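# Reorient the carton in the palm so its label faces up

## Task

With the loose carton resting on the up-turned palm, rotate it using only this hand until its label points upward; yaw about vertical is free and the goal picture shows just one acceptable lie. The hand includes the wrist camera, its post and the arm's final link. Touching anything else or losing the carton fails the task. To finish, leave the carton resting still on the palm or fingers, clear of the wrist, camera and post, with the palm pointing straight up. No hand motor may read moving or overload or be building toward a shutdown (motors dead from the start are exempt). Then declare it done. The hand is opened after that, and the carton must still lie label-up on the open hand; anything held in place only by the robot does not count.

## Robot and tools

Robot: a six-joint UR-type arm (shoulder pan, shoulder lift, elbow, wrist 1, wrist 2, wrist 3) carrying one right hand with sixteen motors: index, middle and ring fingers plus a thumb. The only camera is cam_wrist, a 616x616 fisheye on a post at the wrist. Joint ranges (rad): pan -3.142..3.142, lift -6.283..6.283, elbow 0..3.142, wrists -6.283..6.283.

Frames. Scene frame: origin on the table below the arm base, +z up, +y to the left when facing +x. Results give the hand point position in metres and orientation as a quaternion w,x,y,z. The hand point sits in front of the palm where the thumb tip meets the index and middle tips. Its own axes: +z runs along straightened fingers toward the tips, +x crosses the palm away from the thumb, +y points out of the palm face (palm surface at y = -0.062 m). Knuckle hinges are at z = -0.017 m, with straight fingertips 0.139 m beyond; bending moves tips toward +y. A rigid mast on the palm side spans x +0.05..+0.10, z -0.16..-0.11, up to y = +0.06 m and can collide with things. Fingertip rubber caps grip well, other surfaces poorly.

execute_actions(actions): actions is a list of actions; each action is a list of 1 to 15 rows; each row runs for one 1/30 s step, and a short list repeats its final row to fill 15 steps. A row has 24 numbers in [-1, 1] (optionally 30, see stiffness). Numbers 1-6 are dx, dy, dz, rx, ry, rz: an offset, not a pose, of the hand point target from its measured pose when the action began, expressed in the hand point's own axes. Every row refers back to that same start pose, not to the prior row. Scale: 1.0 equals 0.6 m or 180 degrees; rx, ry, rz form one rotation vector. For a call's first action the reference is the last pose a result reported. Numbers 7-22 are absolute goal angles for the hand hinges, each scaled linearly between its stops, in this fixed order: index_mcp, index_abd, index_pip, index_dip, middle_mcp, middle_abd, middle_pip, middle_dip, ring_mcp, ring_abd, ring_pip, ring_dip, thumb_cmc, thumb_axl, thumb_mcp, thumb_ipl. Brackets give degrees at +1 and -1, then the straight value. Fingers: _mcp curls at the knuckle toward the palm as the number drops (-18, +128; 0.75); _abd swings the finger sideways away from the thumb toward -1 (-60, +60; 0.00); _pip middle hinge (-29, +108; 0.58); _dip tip hinge (-21, +117; 0.70). Thumb: thumb_cmc toward -1 brings the thumb from flat beside the palm to in front of it (-20, +120; 0.71); thumb_axl rolls it about its length (-27, +140; 0.68); thumb_mcp (-69, +109; 0.23) and thumb_ipl (-77, +108; 0.17) bend it, toward +z when axl is straight, or in the cmc swing direction when axl is near -0.40. Number 23 is current_limit, mapping -1..+1 to 0..550 mA per motor (floor 11 mA); it also caps hinge speed, and far below 0 a finger may not lift. Number 24 is speed: set-points travel at (speed+1)/2 of 5.9 rad/s (floor 0.001 of that). Initially 0.4 and -0.6; the last values written persist. Optional numbers 25-30 (0 to 1) scale each arm joint's position gain in Joint-positions order and persist; zero offsets can relieve a press.

Arm motion: each step the target is clipped to within 100 mm and 16 degrees of the measured pose, tracked with about 0.17 s lag; position wins over orientation when both cannot be met. Big moves need several actions.

move(target, speed, stop_force, blocking): target is one 24-number row as above, offsets from the pose shown in the scene's latest result; the hand point follows a straight path over 0.5 to 10 s (cut off at 10 s), rotating the short way. speed is m/s, 0.002 to 0.5 (default 0.25), rotation capped at twice that in rad/s. stop_force (N, 9 to 40, not before 0.2 s of scene time) ends the path when push against the motion rises that much for two steps; the arm backs off two steps and holds. It is unreliable on rotating moves; omit it when moving away from something you press on. blocking=false returns after 0.5 s; poll with wait(0), and other motion calls are refused until it ends. The move: line reports done, contact, held, off_target, moving or fault, plus limits like paced or held.

wait(seconds 0..10) lets time run. stop brakes a running move. zoom_image(camera "cam_wrist", region [x0,y0,x1,y1] pixels, max 504x504) enlarges part of the last image. show_instructions shows the goal picture. read_manual gives licence texts. finished_scene(scene) ends the scene irreversibly.

Results: pose and velocities, Hand target, step readings (HELD = row partly held back), pose unreachable lines (clearance check intervened), Wrist force/torque in hand point axes (noisy, offset up to about 4 N, saturate near 50 N), and per motor hand_goal, hand_measured, hand_current_ma (positive pushes toward -1), hand_state (moving, goal, blocked, overload). A finger presses only while its goal lies past the object's surface.

Avoid: any motor at 495 mA or more accumulates seconds (decaying below); at 5 s it shuts off for 10 s. Joint torque at load limits (wrists 25.7 N m, others 138) or 150 N external force stops the arm for 10 s and skips the rest of the call; hand commands sent during a stop are lost. After a HAND FAULT line the remaining calls in that reply do not run. Motors warn at 70 °C and brake at 85 °C. The simulation keeps going while you compose replies, holding the last command. Random nudges can hit the carton. Never let the carton fall, touch the table or mast-side objects, or be slammed.

Each tool is called as name(argument=value, ...) on one line, values as JSON.

Reference images:

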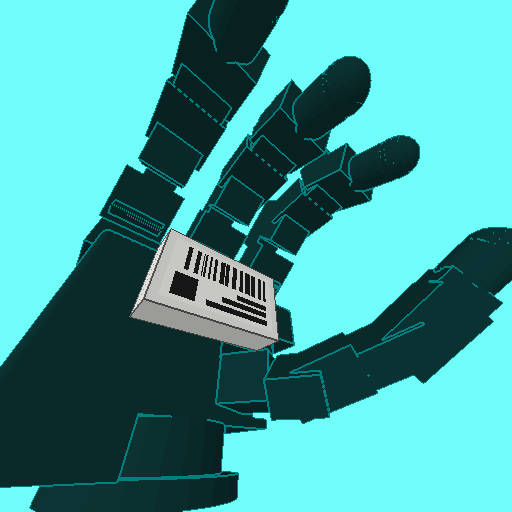

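## Session

execute_actions(actions=[])

Scene clock: 0.00 s.
end_effector_position=(+0.6049, +0.1146, +0.4876) hand_goal=(+0.046, +0.000, -0.008, +0.280, +0.046, +0.000, -0.008, +0.280, +0.046, +0.000, -0.008, +0.280, -0.104, +0.266, +0.032, -0.018) hand_measured=(+0.060, +0.000, -0.006, +0.282, +0.058, +0.000, -0.006, +0.282, +0.062, +0.000, -0.006, +0.282, -0.092, +0.270, +0.034, -0.016) hand_current_ma=(+80, +0, +14, +13, +80, +0, +13, +12, +86, +0, +13, +12, +61, +23, +10, +11) hand_state=(goal, goal, goal, goal, goal, goal, goal, goal, goal, goal, goal, goal, goal, goal, goal, goal) hand_current_limit=0.40 hand_speed=-0.60 end_effector_quat_wxyz=(+0.497, +0.438, +0.548, +0.512) end_effector_velocity=(+0.000, -0.000, -0.000) end_effector_angular_velocity=(+0.001, +0.002, -0.000)
Joint positions: [-0.134 -1.205  2.2   -4.162 -1.343 -0.078]
Joint velocities: [-0.    -0.     0.001  0.001 -0.     0.001]
Joint torques (N m, as the arm reports them, + toward a larger angle): no reading
Wrist force (N, on the end effector, along its own x y z axes, offset not removed): no reading
Wrist torque (N m, same axes, about the end effector's origin, offset not removed): no reading
Hand target: +0.605, +0.115, +0.488; +0.497, +0.438, +0.548, +0.512
Joint stiffness scale: [1. 1. 1. 1. 1. 1.]

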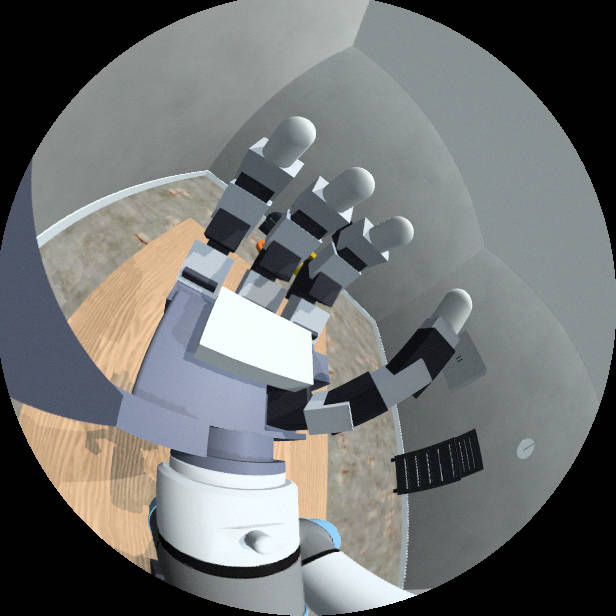

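zoom_image(camera="cam_wrist", region=[120, 220, 380, 460])

Region (120, 220, 380, 460) of cam_wrist's 616x616 image, scaled by 1.938, with more detail than that image has; it fills the top 465 rows of this view, and the rest is white.

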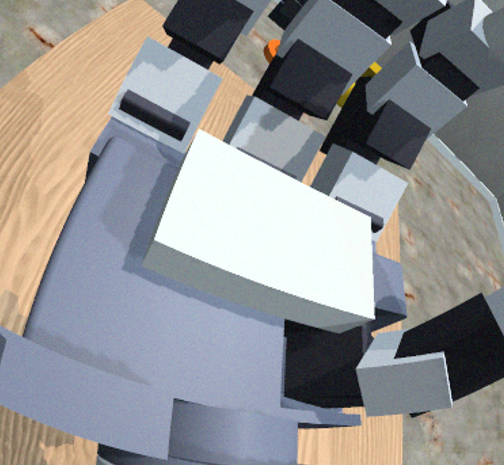

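move(target=[0,-0.2,0,0.28,0,0,-0.35,0,0.5,0.2,-0.35,0,0.5,0.2,-0.35,0,0.5,0.2,0.2,0.4,0.2,0.1,0.4,-0.8], speed=0.2)

move(target=[0,0,0,0.2,0,0,-0.75,0,0.5,0.2,-0.75,0,0.5,0.2,-0.75,0,0.5,0.2,0.2,0.4,0.2,0.1,0.4,-0.85], speed=0.2)

Scene clock: 13.27 s.
end_effector_position=(+0.6076, +0.1018, +0.3646) hand_goal=(-0.350, +0.000, +0.500, +0.200, -0.350, +0.000, +0.500, +0.200, -0.350, +0.000, +0.500, +0.200, +0.200, +0.400, +0.200, +0.100) hand_measured=(-0.338, +0.000, +0.500, +0.202, -0.338, +0.000, +0.500, +0.202, -0.336, +0.000, +0.500, +0.202, +0.208, +0.398, +0.198, +0.098) hand_current_ma=(+70, +0, -1, +13, +70, +0, -1, +12, +75, +0, -1, +12, +38, -12, -9, -14) hand_state=(goal, goal, goal, goal, goal, goal, goal, goal, goal, goal, goal, goal, goal, goal, goal, goal) hand_current_limit=0.40 hand_speed=-0.80 end_effector_quat_wxyz=(+0.262, +0.609, +0.713, +0.228) end_effector_velocity=(-0.000, -0.000, -0.003) end_effector_angular_velocity=(-0.001, +0.014, -0.002)
Joint positions: [-0.109 -1.588  2.239 -2.935 -1.504 -0.204]
Joint velocities: [ 0.001  0.    -0.002  0.016 -0.003  0.   ]
Joint torques (N m, as the arm reports them, + toward a larger angle): [  2.5  -22.3  -25.56  -3.03  -0.28  -0.15]
Wrist force (N, on the end effector, along its own x y z axes, offset not removed): [1.4 -2.1 -1.9]
Wrist torque (N m, same axes, about the end effector's origin, offset not removed): [0.00 -0.22 0.00]
Hand target: +0.608, +0.103, +0.368; +0.264, +0.607, +0.714, +0.229
Off the commanded pose: 0.004 m, 0 deg.
Joint stiffness scale: [1. 1. 1. 1. 1. 1.]
move: off_target

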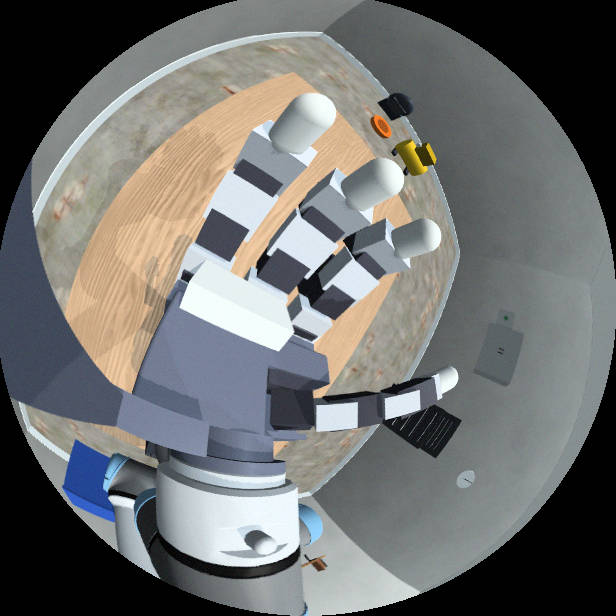

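Scene clock: 15.47 s.
end_effector_position=(+0.6065, +0.1004, +0.3644) hand_goal=(-0.750, +0.000, +0.500, +0.200, -0.750, +0.000, +0.500, +0.200, -0.750, +0.000, +0.500, +0.200, +0.200, +0.400, +0.200, +0.100) hand_measured=(-0.730, +0.000, +0.500, +0.202, -0.684, +0.000, +0.500, +0.202, -0.684, +0.000, +0.500, +0.202, +0.204, +0.398, +0.196, +0.098) hand_current_ma=(+121, +0, +0, +13, +385, +0, +1, +12, +357, +0, +1, +12, +16, -12, -22, -14) hand_state=(goal, goal, goal, goal, blocked, goal, goal, goal, blocked, goal, goal, goal, goal, goal, goal, goal) hand_current_limit=0.40 hand_speed=-0.85 end_effector_quat_wxyz=(+0.061, +0.660, +0.748, -0.003) end_effector_velocity=(-0.002, -0.000, -0.001) end_effector_angular_velocity=(-0.002, +0.013, -0.002)
Joint positions: [-0.05  -1.545  1.748 -1.87  -1.641 -0.145]
Joint velocities: [ 0.001  0.002 -0.005  0.017 -0.002  0.002]
Joint torques (N m, as the arm reports them, + toward a larger angle): [  1.33 -21.7  -26.24  -3.02  -1.18   0.5 ]
Wrist force (N, on the end effector, along its own x y z axes, offset not removed): [1.8 -1.5 2.3]
Wrist torque (N m, same axes, about the end effector's origin, offset not removed): [-0.16 -0.40 0.07]
Hand target: +0.607, +0.102, +0.365; +0.061, +0.660, +0.749, -0.004
Off the commanded pose: 0.002 m, 0 deg.
Joint stiffness scale: [1. 1. 1. 1. 1. 1.]
move: done

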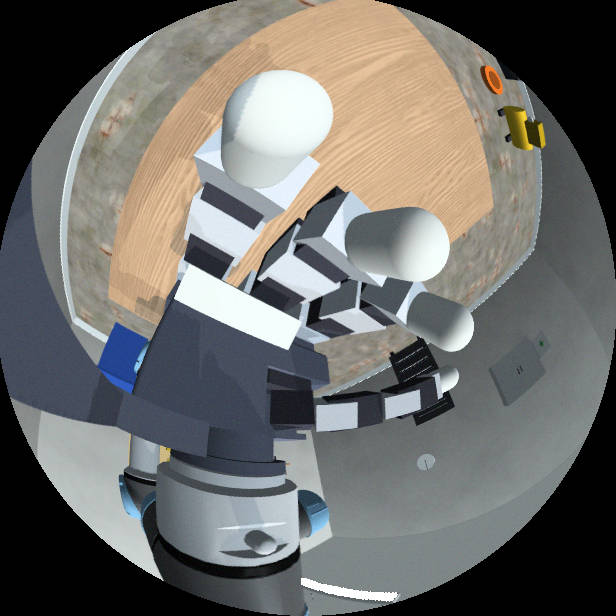

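zoom_image(camera="cam_wrist", region=[130, 220, 350, 400])

Region (130, 220, 350, 400) of cam_wrist's 616x616 image, scaled by 2.291, with more detail than that image has; it fills the top 412 rows of this view, and the rest is white.

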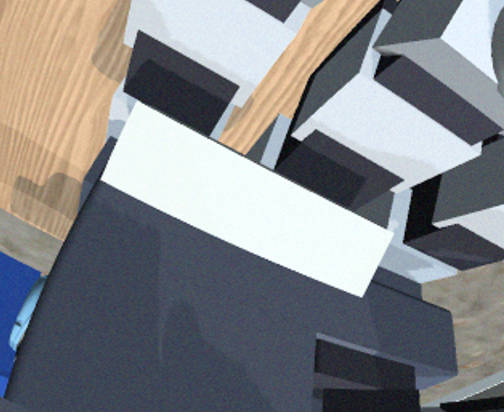

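move(target=[0,-0.05,0,0.17,0.03,0,-0.7,0,0.3,0.2,-0.7,0,0.3,0.2,-0.7,0,0.3,0.2,0.2,0.4,0.2,0.1,0.4,-0.85], speed=0.2)

execute_actions(actions=[[[0,0,0,0,0,0,-0.62,0,0.3,0.2,-0.62,0,0.3,0.2,-0.62,0,0.3,0.2,0.2,0.4,0.2,0.1,0.4,-0.9]],[[0,0,0,0,0,0,-0.62,0,0.3,0.2,-0.62,0,0.3,0.2,-0.62,0,0.3,0.2,0.2,0.4,0.2,0.1,0.4,-0.9]]])

Scene clock: 22.77 s.
end_effector_position=(+0.5757, +0.0978, +0.3622) hand_goal=(-0.700, +0.000, +0.300, +0.200, -0.700, +0.000, +0.300, +0.200, -0.700, +0.000, +0.300, +0.200, +0.200, +0.400, +0.200, +0.100) hand_measured=(-0.692, +0.000, +0.310, +0.202, -0.678, +0.000, +0.308, +0.202, -0.678, +0.000, +0.308, +0.202, +0.198, +0.398, +0.196, +0.098) hand_current_ma=(+50, +0, +46, +13, +139, +0, +43, +12, +120, +0, +43, +12, -10, -12, -24, -14) hand_state=(goal, goal, goal, goal, blocked, goal, goal, goal, blocked, goal, goal, goal, goal, goal, goal, goal) hand_current_limit=0.40 hand_speed=-0.85 end_effector_quat_wxyz=(-0.149, +0.651, +0.725, -0.170) end_effector_velocity=(-0.002, +0.000, +0.001) end_effector_angular_velocity=(+0.001, +0.011, -0.001)
Joint positions: [-0.06  -1.312  1.286 -1.101 -1.623 -0.126]
Joint velocities: [ 0.     0.003 -0.009  0.018  0.001  0.   ]
Joint torques (N m, as the arm reports them, + toward a larger angle): [ -2.07 -30.37 -26.61  -1.71   0.44   0.63]
Wrist force (N, on the end effector, along its own x y z axes, offset not removed): [2.3 1.3 2.9]
Wrist torque (N m, same axes, about the end effector's origin, offset not removed): [0.32 -0.49 0.24]
Hand target: +0.577, +0.097, +0.362; -0.150, +0.652, +0.723, -0.170
Off the commanded pose: 0.002 m, 0 deg.
Joint stiffness scale: [1. 1. 1. 1. 1. 1.]
move: done

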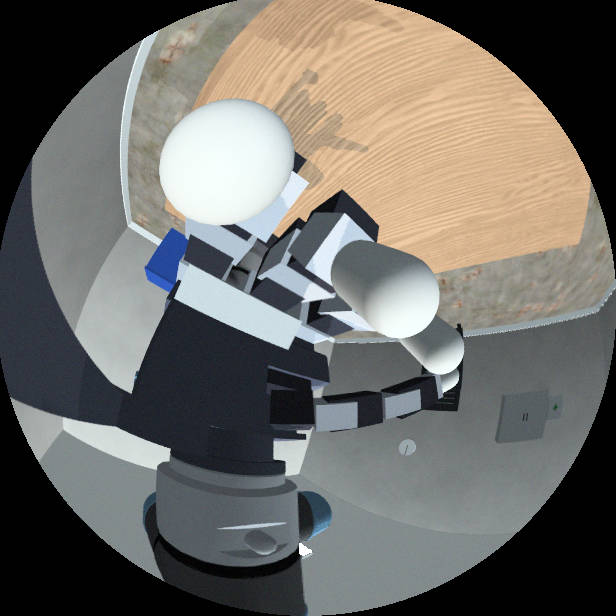

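Scene clock: 23.77 s.
end_effector_position=(+0.5756, +0.0979, +0.3622) hand_goal=(-0.620, +0.000, +0.300, +0.200, -0.620, +0.000, +0.300, +0.200, -0.620, +0.000, +0.300, +0.200, +0.200, +0.400, +0.200, +0.100) hand_measured=(-0.612, +0.000, +0.310, +0.202, -0.610, +0.000, +0.308, +0.202, -0.610, +0.000, +0.308, +0.202, +0.198, +0.398, +0.196, +0.098) hand_current_ma=(+48, +0, +46, +13, +58, +0, +42, +12, +56, +0, +42, +12, -10, -12, -24, -14) hand_state=(goal, goal, goal, goal, goal, goal, goal, goal, goal, goal, goal, goal, goal, goal, goal, goal) hand_current_limit=0.40 hand_speed=-0.90 end_effector_quat_wxyz=(-0.149, +0.651, +0.725, -0.170) end_effector_velocity=(+0.001, +0.000, +0.000) end_effector_angular_velocity=(+0.001, -0.002, -0.000)
Joint positions: [-0.06  -1.312  1.286 -1.1   -1.623 -0.126]
Joint velocities: [-0.     0.    -0.001 -0.001  0.001 -0.   ]
Joint torques (N m, as the arm reports them, + toward a larger angle): [ -0.91 -33.45 -24.34  -1.8   -0.14   0.13]
Wrist force (N, on the end effector, along its own x y z axes, offset not removed): [-1.5 1.2 1.7]
Wrist torque (N m, same axes, about the end effector's origin, offset not removed): [0.40 0.09 -0.22]
Hand target: +0.576, +0.098, +0.362; -0.149, +0.651, +0.725, -0.170
Off the commanded pose: 0.000 m, 0 deg.
Joint stiffness scale: [1. 1. 1. 1. 1. 1.]
Step readings (end_effector_position; steps 1 to 15: 1st action; 16 to 30: 2nd action):
0: (+0.5757, +0.0978, +0.3622)
1: (+0.5756, +0.0979, +0.3622)
2: (+0.5756, +0.0979, +0.3622)
4: (+0.5756, +0.0979, +0.3622)
8: (+0.5756, +0.0979, +0.3622)
15: (+0.5756, +0.0979, +0.3622)
16: (+0.5756, +0.0979, +0.3622)
17: (+0.5756, +0.0979, +0.3622)
19: (+0.5756, +0.0979, +0.3622)
23: (+0.5756, +0.0979, +0.3622)
30: end_effector_position above

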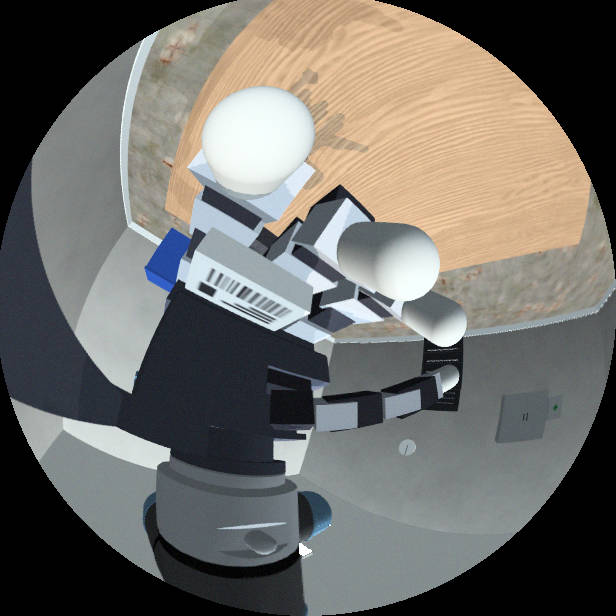

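move(target=[0,0,0,-0.2,0,0,-0.21,0,0.3,0.2,-0.21,0,0.3,0.2,-0.21,0,0.3,0.2,0.2,0.4,0.2,0.1,0.4,-0.91], speed=0.2)

move(target=[0,0,0,-0.2,0,0,0.25,0,0.3,0.2,0.25,0,0.3,0.2,0.25,0,0.3,0.2,0.2,0.4,0.2,0.1,0.4,-0.9], speed=0.2)

Scene clock: 28.10 s.
end_effector_position=(+0.5765, +0.0991, +0.3622) hand_goal=(-0.210, +0.000, +0.300, +0.200, -0.210, +0.000, +0.300, +0.200, -0.210, +0.000, +0.300, +0.200, +0.200, +0.400, +0.200, +0.100) hand_measured=(-0.202, +0.000, +0.310, +0.202, -0.200, +0.000, +0.308, +0.202, -0.200, +0.000, +0.308, +0.202, +0.198, +0.398, +0.196, +0.098) hand_current_ma=(+49, +0, +46, +13, +60, +0, +42, +12, +57, +0, +42, +12, -6, -12, -24, -14) hand_state=(goal, goal, goal, goal, goal, goal, goal, goal, goal, goal, goal, goal, goal, goal, goal, goal) hand_current_limit=0.40 hand_speed=-0.91 end_effector_quat_wxyz=(+0.059, +0.665, +0.742, +0.062) end_effector_velocity=(+0.003, +0.000, +0.004) end_effector_angular_velocity=(+0.000, -0.017, +0.001)
Joint positions: [-0.101 -1.66   1.907 -1.992 -1.533 -0.174]
Joint velocities: [-0.    -0.002  0.002 -0.018  0.001 -0.001]
Joint torques (N m, as the arm reports them, + toward a larger angle): [ -2.9  -20.87 -20.65  -3.53   0.57  -0.36]
Wrist force (N, on the end effector, along its own x y z axes, offset not removed): [-2.3 1.2 4.1]
Wrist torque (N m, same axes, about the end effector's origin, offset not removed): [-0.03 0.16 -0.37]
Hand target: +0.576, +0.098, +0.362; +0.059, +0.665, +0.741, +0.062
Off the commanded pose: 0.002 m, 0 deg.
Joint stiffness scale: [1. 1. 1. 1. 1. 1.]
move: done

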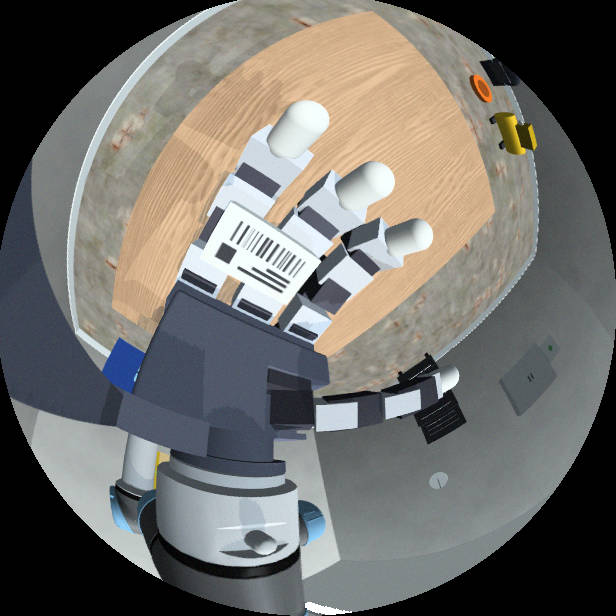

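Scene clock: 30.37 s.
end_effector_position=(+0.5773, +0.1003, +0.3652) hand_goal=(+0.250, +0.000, +0.300, +0.200, +0.250, +0.000, +0.300, +0.200, +0.250, +0.000, +0.300, +0.200, +0.200, +0.400, +0.200, +0.100) hand_measured=(+0.258, +0.000, +0.310, +0.202, +0.260, +0.000, +0.308, +0.202, +0.260, +0.000, +0.308, +0.202, +0.204, +0.398, +0.196, +0.098) hand_current_ma=(+49, +0, +46, +13, +60, +0, +42, +12, +57, +0, +42, +12, +25, -12, -24, -14) hand_state=(goal, goal, goal, goal, goal, goal, goal, goal, goal, goal, goal, goal, goal, goal, goal, goal) hand_current_limit=0.40 hand_speed=-0.90 end_effector_quat_wxyz=(+0.263, +0.613, +0.687, +0.289) end_effector_velocity=(+0.000, -0.000, +0.002) end_effector_angular_velocity=(+0.001, -0.011, -0.001)
Joint positions: [-0.149 -1.631  2.361 -3.098 -1.403 -0.154]
Joint velocities: [-0.     0.004  0.002 -0.017  0.001  0.002]
Joint torques (N m, as the arm reports them, + toward a larger angle): [ -2.67 -14.26 -14.04  -4.53   0.73   0.43]
Wrist force (N, on the end effector, along its own x y z axes, offset not removed): [-0.2 -0.5 3.2]
Wrist torque (N m, same axes, about the end effector's origin, offset not removed): [-0.05 -0.13 -0.17]
Hand target: +0.577, +0.099, +0.362; +0.261, +0.614, +0.686, +0.288
Off the commanded pose: 0.003 m, 0 deg.
Joint stiffness scale: [1. 1. 1. 1. 1. 1.]
move: done

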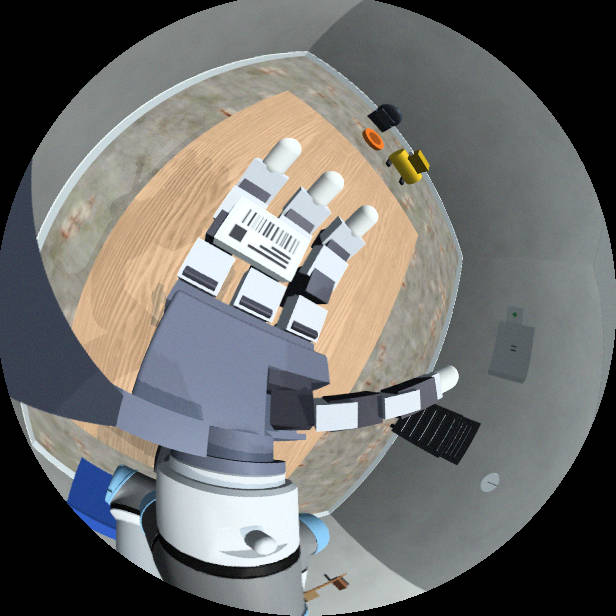

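move(target=[0,0.1,0,-0.245,0,0,0.74,0,0.55,0.4,0.74,0,0.55,0.4,0.74,0,0.55,0.4,0.2,0.4,0.2,0.1,0.4,-0.92], speed=0.2)

Scene clock: 34.63 s.
end_effector_position=(+0.6183, +0.1040, +0.4087) hand_goal=(+0.740, +0.000, +0.550, +0.400, +0.740, +0.000, +0.550, +0.400, +0.740, +0.000, +0.550, +0.400, +0.200, +0.400, +0.200, +0.100) hand_measured=(+0.748, +0.000, +0.550, +0.398, +0.750, +0.000, +0.550, +0.398, +0.750, +0.000, +0.550, +0.398, +0.208, +0.398, +0.200, +0.098) hand_current_ma=(+52, +0, +3, -12, +63, +0, +4, -11, +59, +0, +3, -11, +42, -11, -4, -12) hand_state=(goal, goal, goal, goal, goal, goal, goal, goal, goal, goal, goal, goal, goal, goal, goal, goal) hand_current_limit=0.40 hand_speed=-0.92 end_effector_quat_wxyz=(+0.473, +0.470, +0.528, +0.525) end_effector_velocity=(+0.000, -0.000, +0.000) end_effector_angular_velocity=(+0.001, +0.001, -0.001)
Joint positions: [-0.127 -1.002  2.189 -4.335 -1.367  0.008]
Joint velocities: [ 0.    -0.     0.     0.001 -0.001  0.001]
Joint torques (N m, as the arm reports them, + toward a larger angle): [  1.72 -30.2  -13.95  -2.8   -0.42   0.55]
Wrist force (N, on the end effector, along its own x y z axes, offset not removed): [-3.1 -6.6 0.6]
Wrist torque (N m, same axes, about the end effector's origin, offset not removed): [-0.93 0.41 -0.46]
Hand target: +0.619, +0.105, +0.409; +0.474, +0.469, +0.528, +0.526
Off the commanded pose: 0.001 m, 0 deg.
Joint stiffness scale: [1. 1. 1. 1. 1. 1.]
move: done

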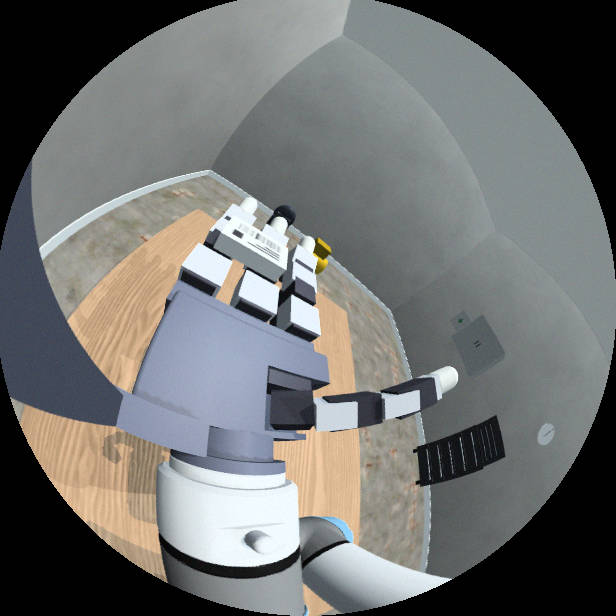

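move(target=[0,0,0,0,0,0,0.4,0,0.5,0.2,0.4,0,0.5,0.2,0.4,0,0.5,0.2,0.2,0.4,0.2,0.1,0.4,-0.9])

Scene clock: 37.33 s.
end_effector_position=(+0.6183, +0.1040, +0.4087) hand_goal=(+0.400, +0.000, +0.500, +0.200, +0.400, +0.000, +0.500, +0.200, +0.400, +0.000, +0.500, +0.200, +0.200, +0.400, +0.200, +0.100) hand_measured=(+0.422, +0.000, +0.510, +0.204, +0.422, +0.000, +0.508, +0.204, +0.428, +0.000, +0.508, +0.202, +0.208, +0.398, +0.200, +0.098) hand_current_ma=(+137, +0, +46, +18, +138, +0, +42, +17, +147, +0, +42, +17, +42, -11, -3, -12) hand_state=(blocked, goal, goal, goal, blocked, goal, goal, goal, blocked, goal, goal, goal, goal, goal, goal, goal) hand_current_limit=0.40 hand_speed=-0.90 end_effector_quat_wxyz=(+0.473, +0.470, +0.528, +0.525) end_effector_velocity=(+0.000, +0.000, -0.001) end_effector_angular_velocity=(+0.000, +0.002, +0.001)
Joint positions: [-0.127 -1.002  2.189 -4.335 -1.367  0.008]
Joint velocities: [ 0.     0.001 -0.     0.001  0.001  0.   ]
Joint torques (N m, as the arm reports them, + toward a larger angle): [ -0.51 -33.04  -9.2   -2.18  -0.1    0.03]
Wrist force (N, on the end effector, along its own x y z axes, offset not removed): [-2.7 -2.5 -0.8]
Wrist torque (N m, same axes, about the end effector's origin, offset not removed): [-0.14 0.30 -0.48]
Hand target: +0.618, +0.104, +0.409; +0.473, +0.470, +0.528, +0.525
Off the commanded pose: 0.000 m, 0 deg.
Joint stiffness scale: [1. 1. 1. 1. 1. 1.]
move: done

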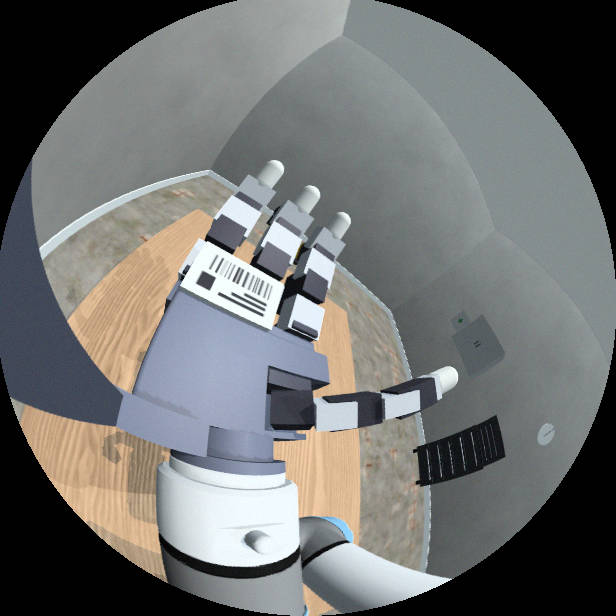

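It has slid down against the palm's edge. I'll flatten the fingers.

move(target=[0,0,0,0,0,0,0.74,0,0.55,0.5,0.74,0,0.55,0.5,0.74,0,0.55,0.5,0.2,0.4,0.2,0.1,0.4,-0.88])

wait(seconds=1)

finished_scene(scene=1)

Scene clock: 40.83 s.
end_effector_position=(+0.6183, +0.1040, +0.4087) hand_goal=(+0.740, +0.000, +0.550, +0.500, +0.740, +0.000, +0.550, +0.500, +0.740, +0.000, +0.550, +0.500, +0.200, +0.400, +0.200, +0.100) hand_measured=(+0.748, +0.000, +0.550, +0.498, +0.748, +0.000, +0.550, +0.498, +0.750, +0.000, +0.550, +0.498, +0.208, +0.398, +0.200, +0.098) hand_current_ma=(+52, +0, +4, -11, +52, +0, +3, -11, +56, +0, +3, -11, +42, -11, -3, -12) hand_state=(goal, goal, goal, goal, goal, goal, goal, goal, goal, goal, goal, goal, goal, goal, goal, goal) hand_current_limit=0.40 hand_speed=-0.88 end_effector_quat_wxyz=(+0.473, +0.470, +0.528, +0.525) end_effector_velocity=(-0.000, +0.000, +0.000) end_effector_angular_velocity=(+0.000, -0.000, +0.000)
Joint positions: [-0.127 -1.002  2.189 -4.335 -1.367  0.008]
Joint velocities: [-0.    -0.001  0.001 -0.     0.     0.   ]
Joint torques (N m, as the arm reports them, + toward a larger angle): [ -1.07 -33.27  -9.16  -2.22  -0.05  -0.14]
Wrist force (N, on the end effector, along its own x y z axes, offset not removed): [-0.1 -3.6 1.5]
Wrist torque (N m, same axes, about the end effector's origin, offset not removed): [-0.63 -0.05 -0.02]
Hand target: +0.618, +0.104, +0.409; +0.473, +0.470, +0.528, +0.525
Off the commanded pose: 0.000 m, 0 deg.
Joint stiffness scale: [1. 1. 1. 1. 1. 1.]
move: done

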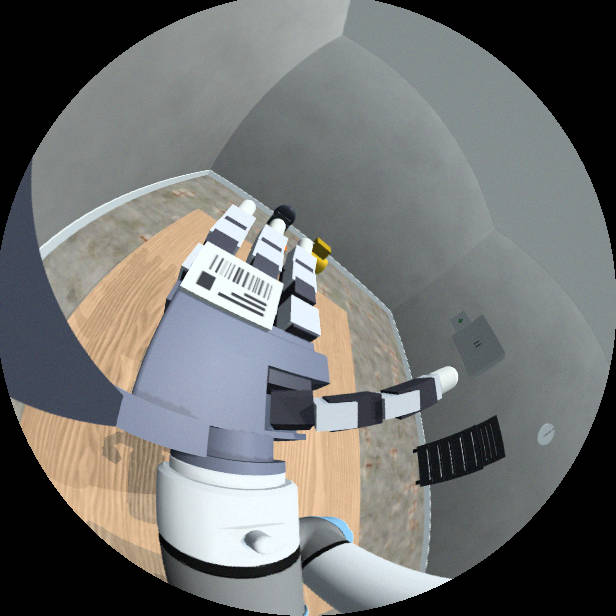

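Scene clock: 41.83 s.
end_effector_position=(+0.6183, +0.1040, +0.4087) hand_goal=(+0.740, +0.000, +0.550, +0.500, +0.740, +0.000, +0.550, +0.500, +0.740, +0.000, +0.550, +0.500, +0.200, +0.400, +0.200, +0.100) hand_measured=(+0.748, +0.000, +0.550, +0.498, +0.748, +0.000, +0.550, +0.498, +0.750, +0.000, +0.550, +0.498, +0.208, +0.398, +0.200, +0.098) hand_current_ma=(+52, +0, +4, -11, +52, +0, +3, -11, +56, +0, +3, -11, +42, -11, -3, -12) hand_state=(goal, goal, goal, goal, goal, goal, goal, goal, goal, goal, goal, goal, goal, goal, goal, goal) hand_current_limit=0.40 hand_speed=-0.88 end_effector_quat_wxyz=(+0.473, +0.470, +0.528, +0.525) end_effector_velocity=(+0.001, +0.000, +0.000) end_effector_angular_velocity=(-0.000, -0.002, +0.001)
Joint positions: [-0.127 -1.002  2.189 -4.335 -1.367  0.008]
Joint velocities: [-0.     0.001 -0.002 -0.     0.001 -0.   ]
Joint torques (N m, as the arm reports them, + toward a larger angle): [ -0.75 -33.87  -9.67  -2.25  -0.13   0.12]
Wrist force (N, on the end effector, along its own x y z axes, offset not removed): [0.1 -3.3 2.8]
Wrist torque (N m, same axes, about the end effector's origin, offset not removed): [-0.53 -0.20 -0.20]
Hand target: +0.618, +0.104, +0.409; +0.473, +0.470, +0.528, +0.525
Off the commanded pose: 0.000 m, 0 deg.
Joint stiffness scale: [1. 1. 1. 1. 1. 1.]
wait: 1.00 s; at rest by 0.17 s

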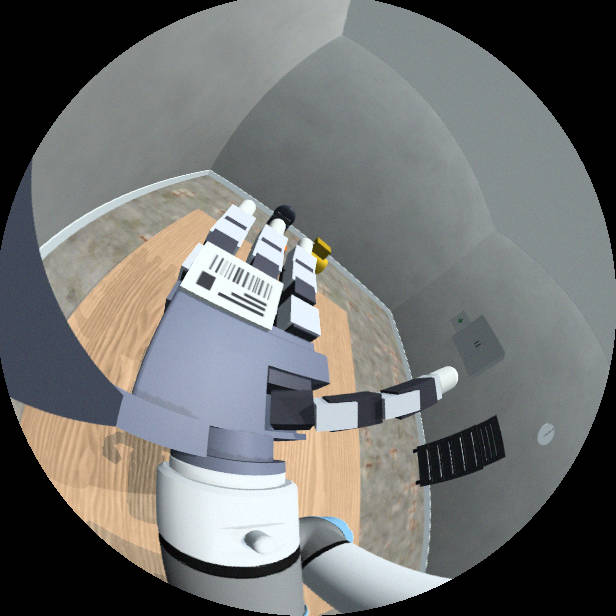

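The scene is finished: the task was done.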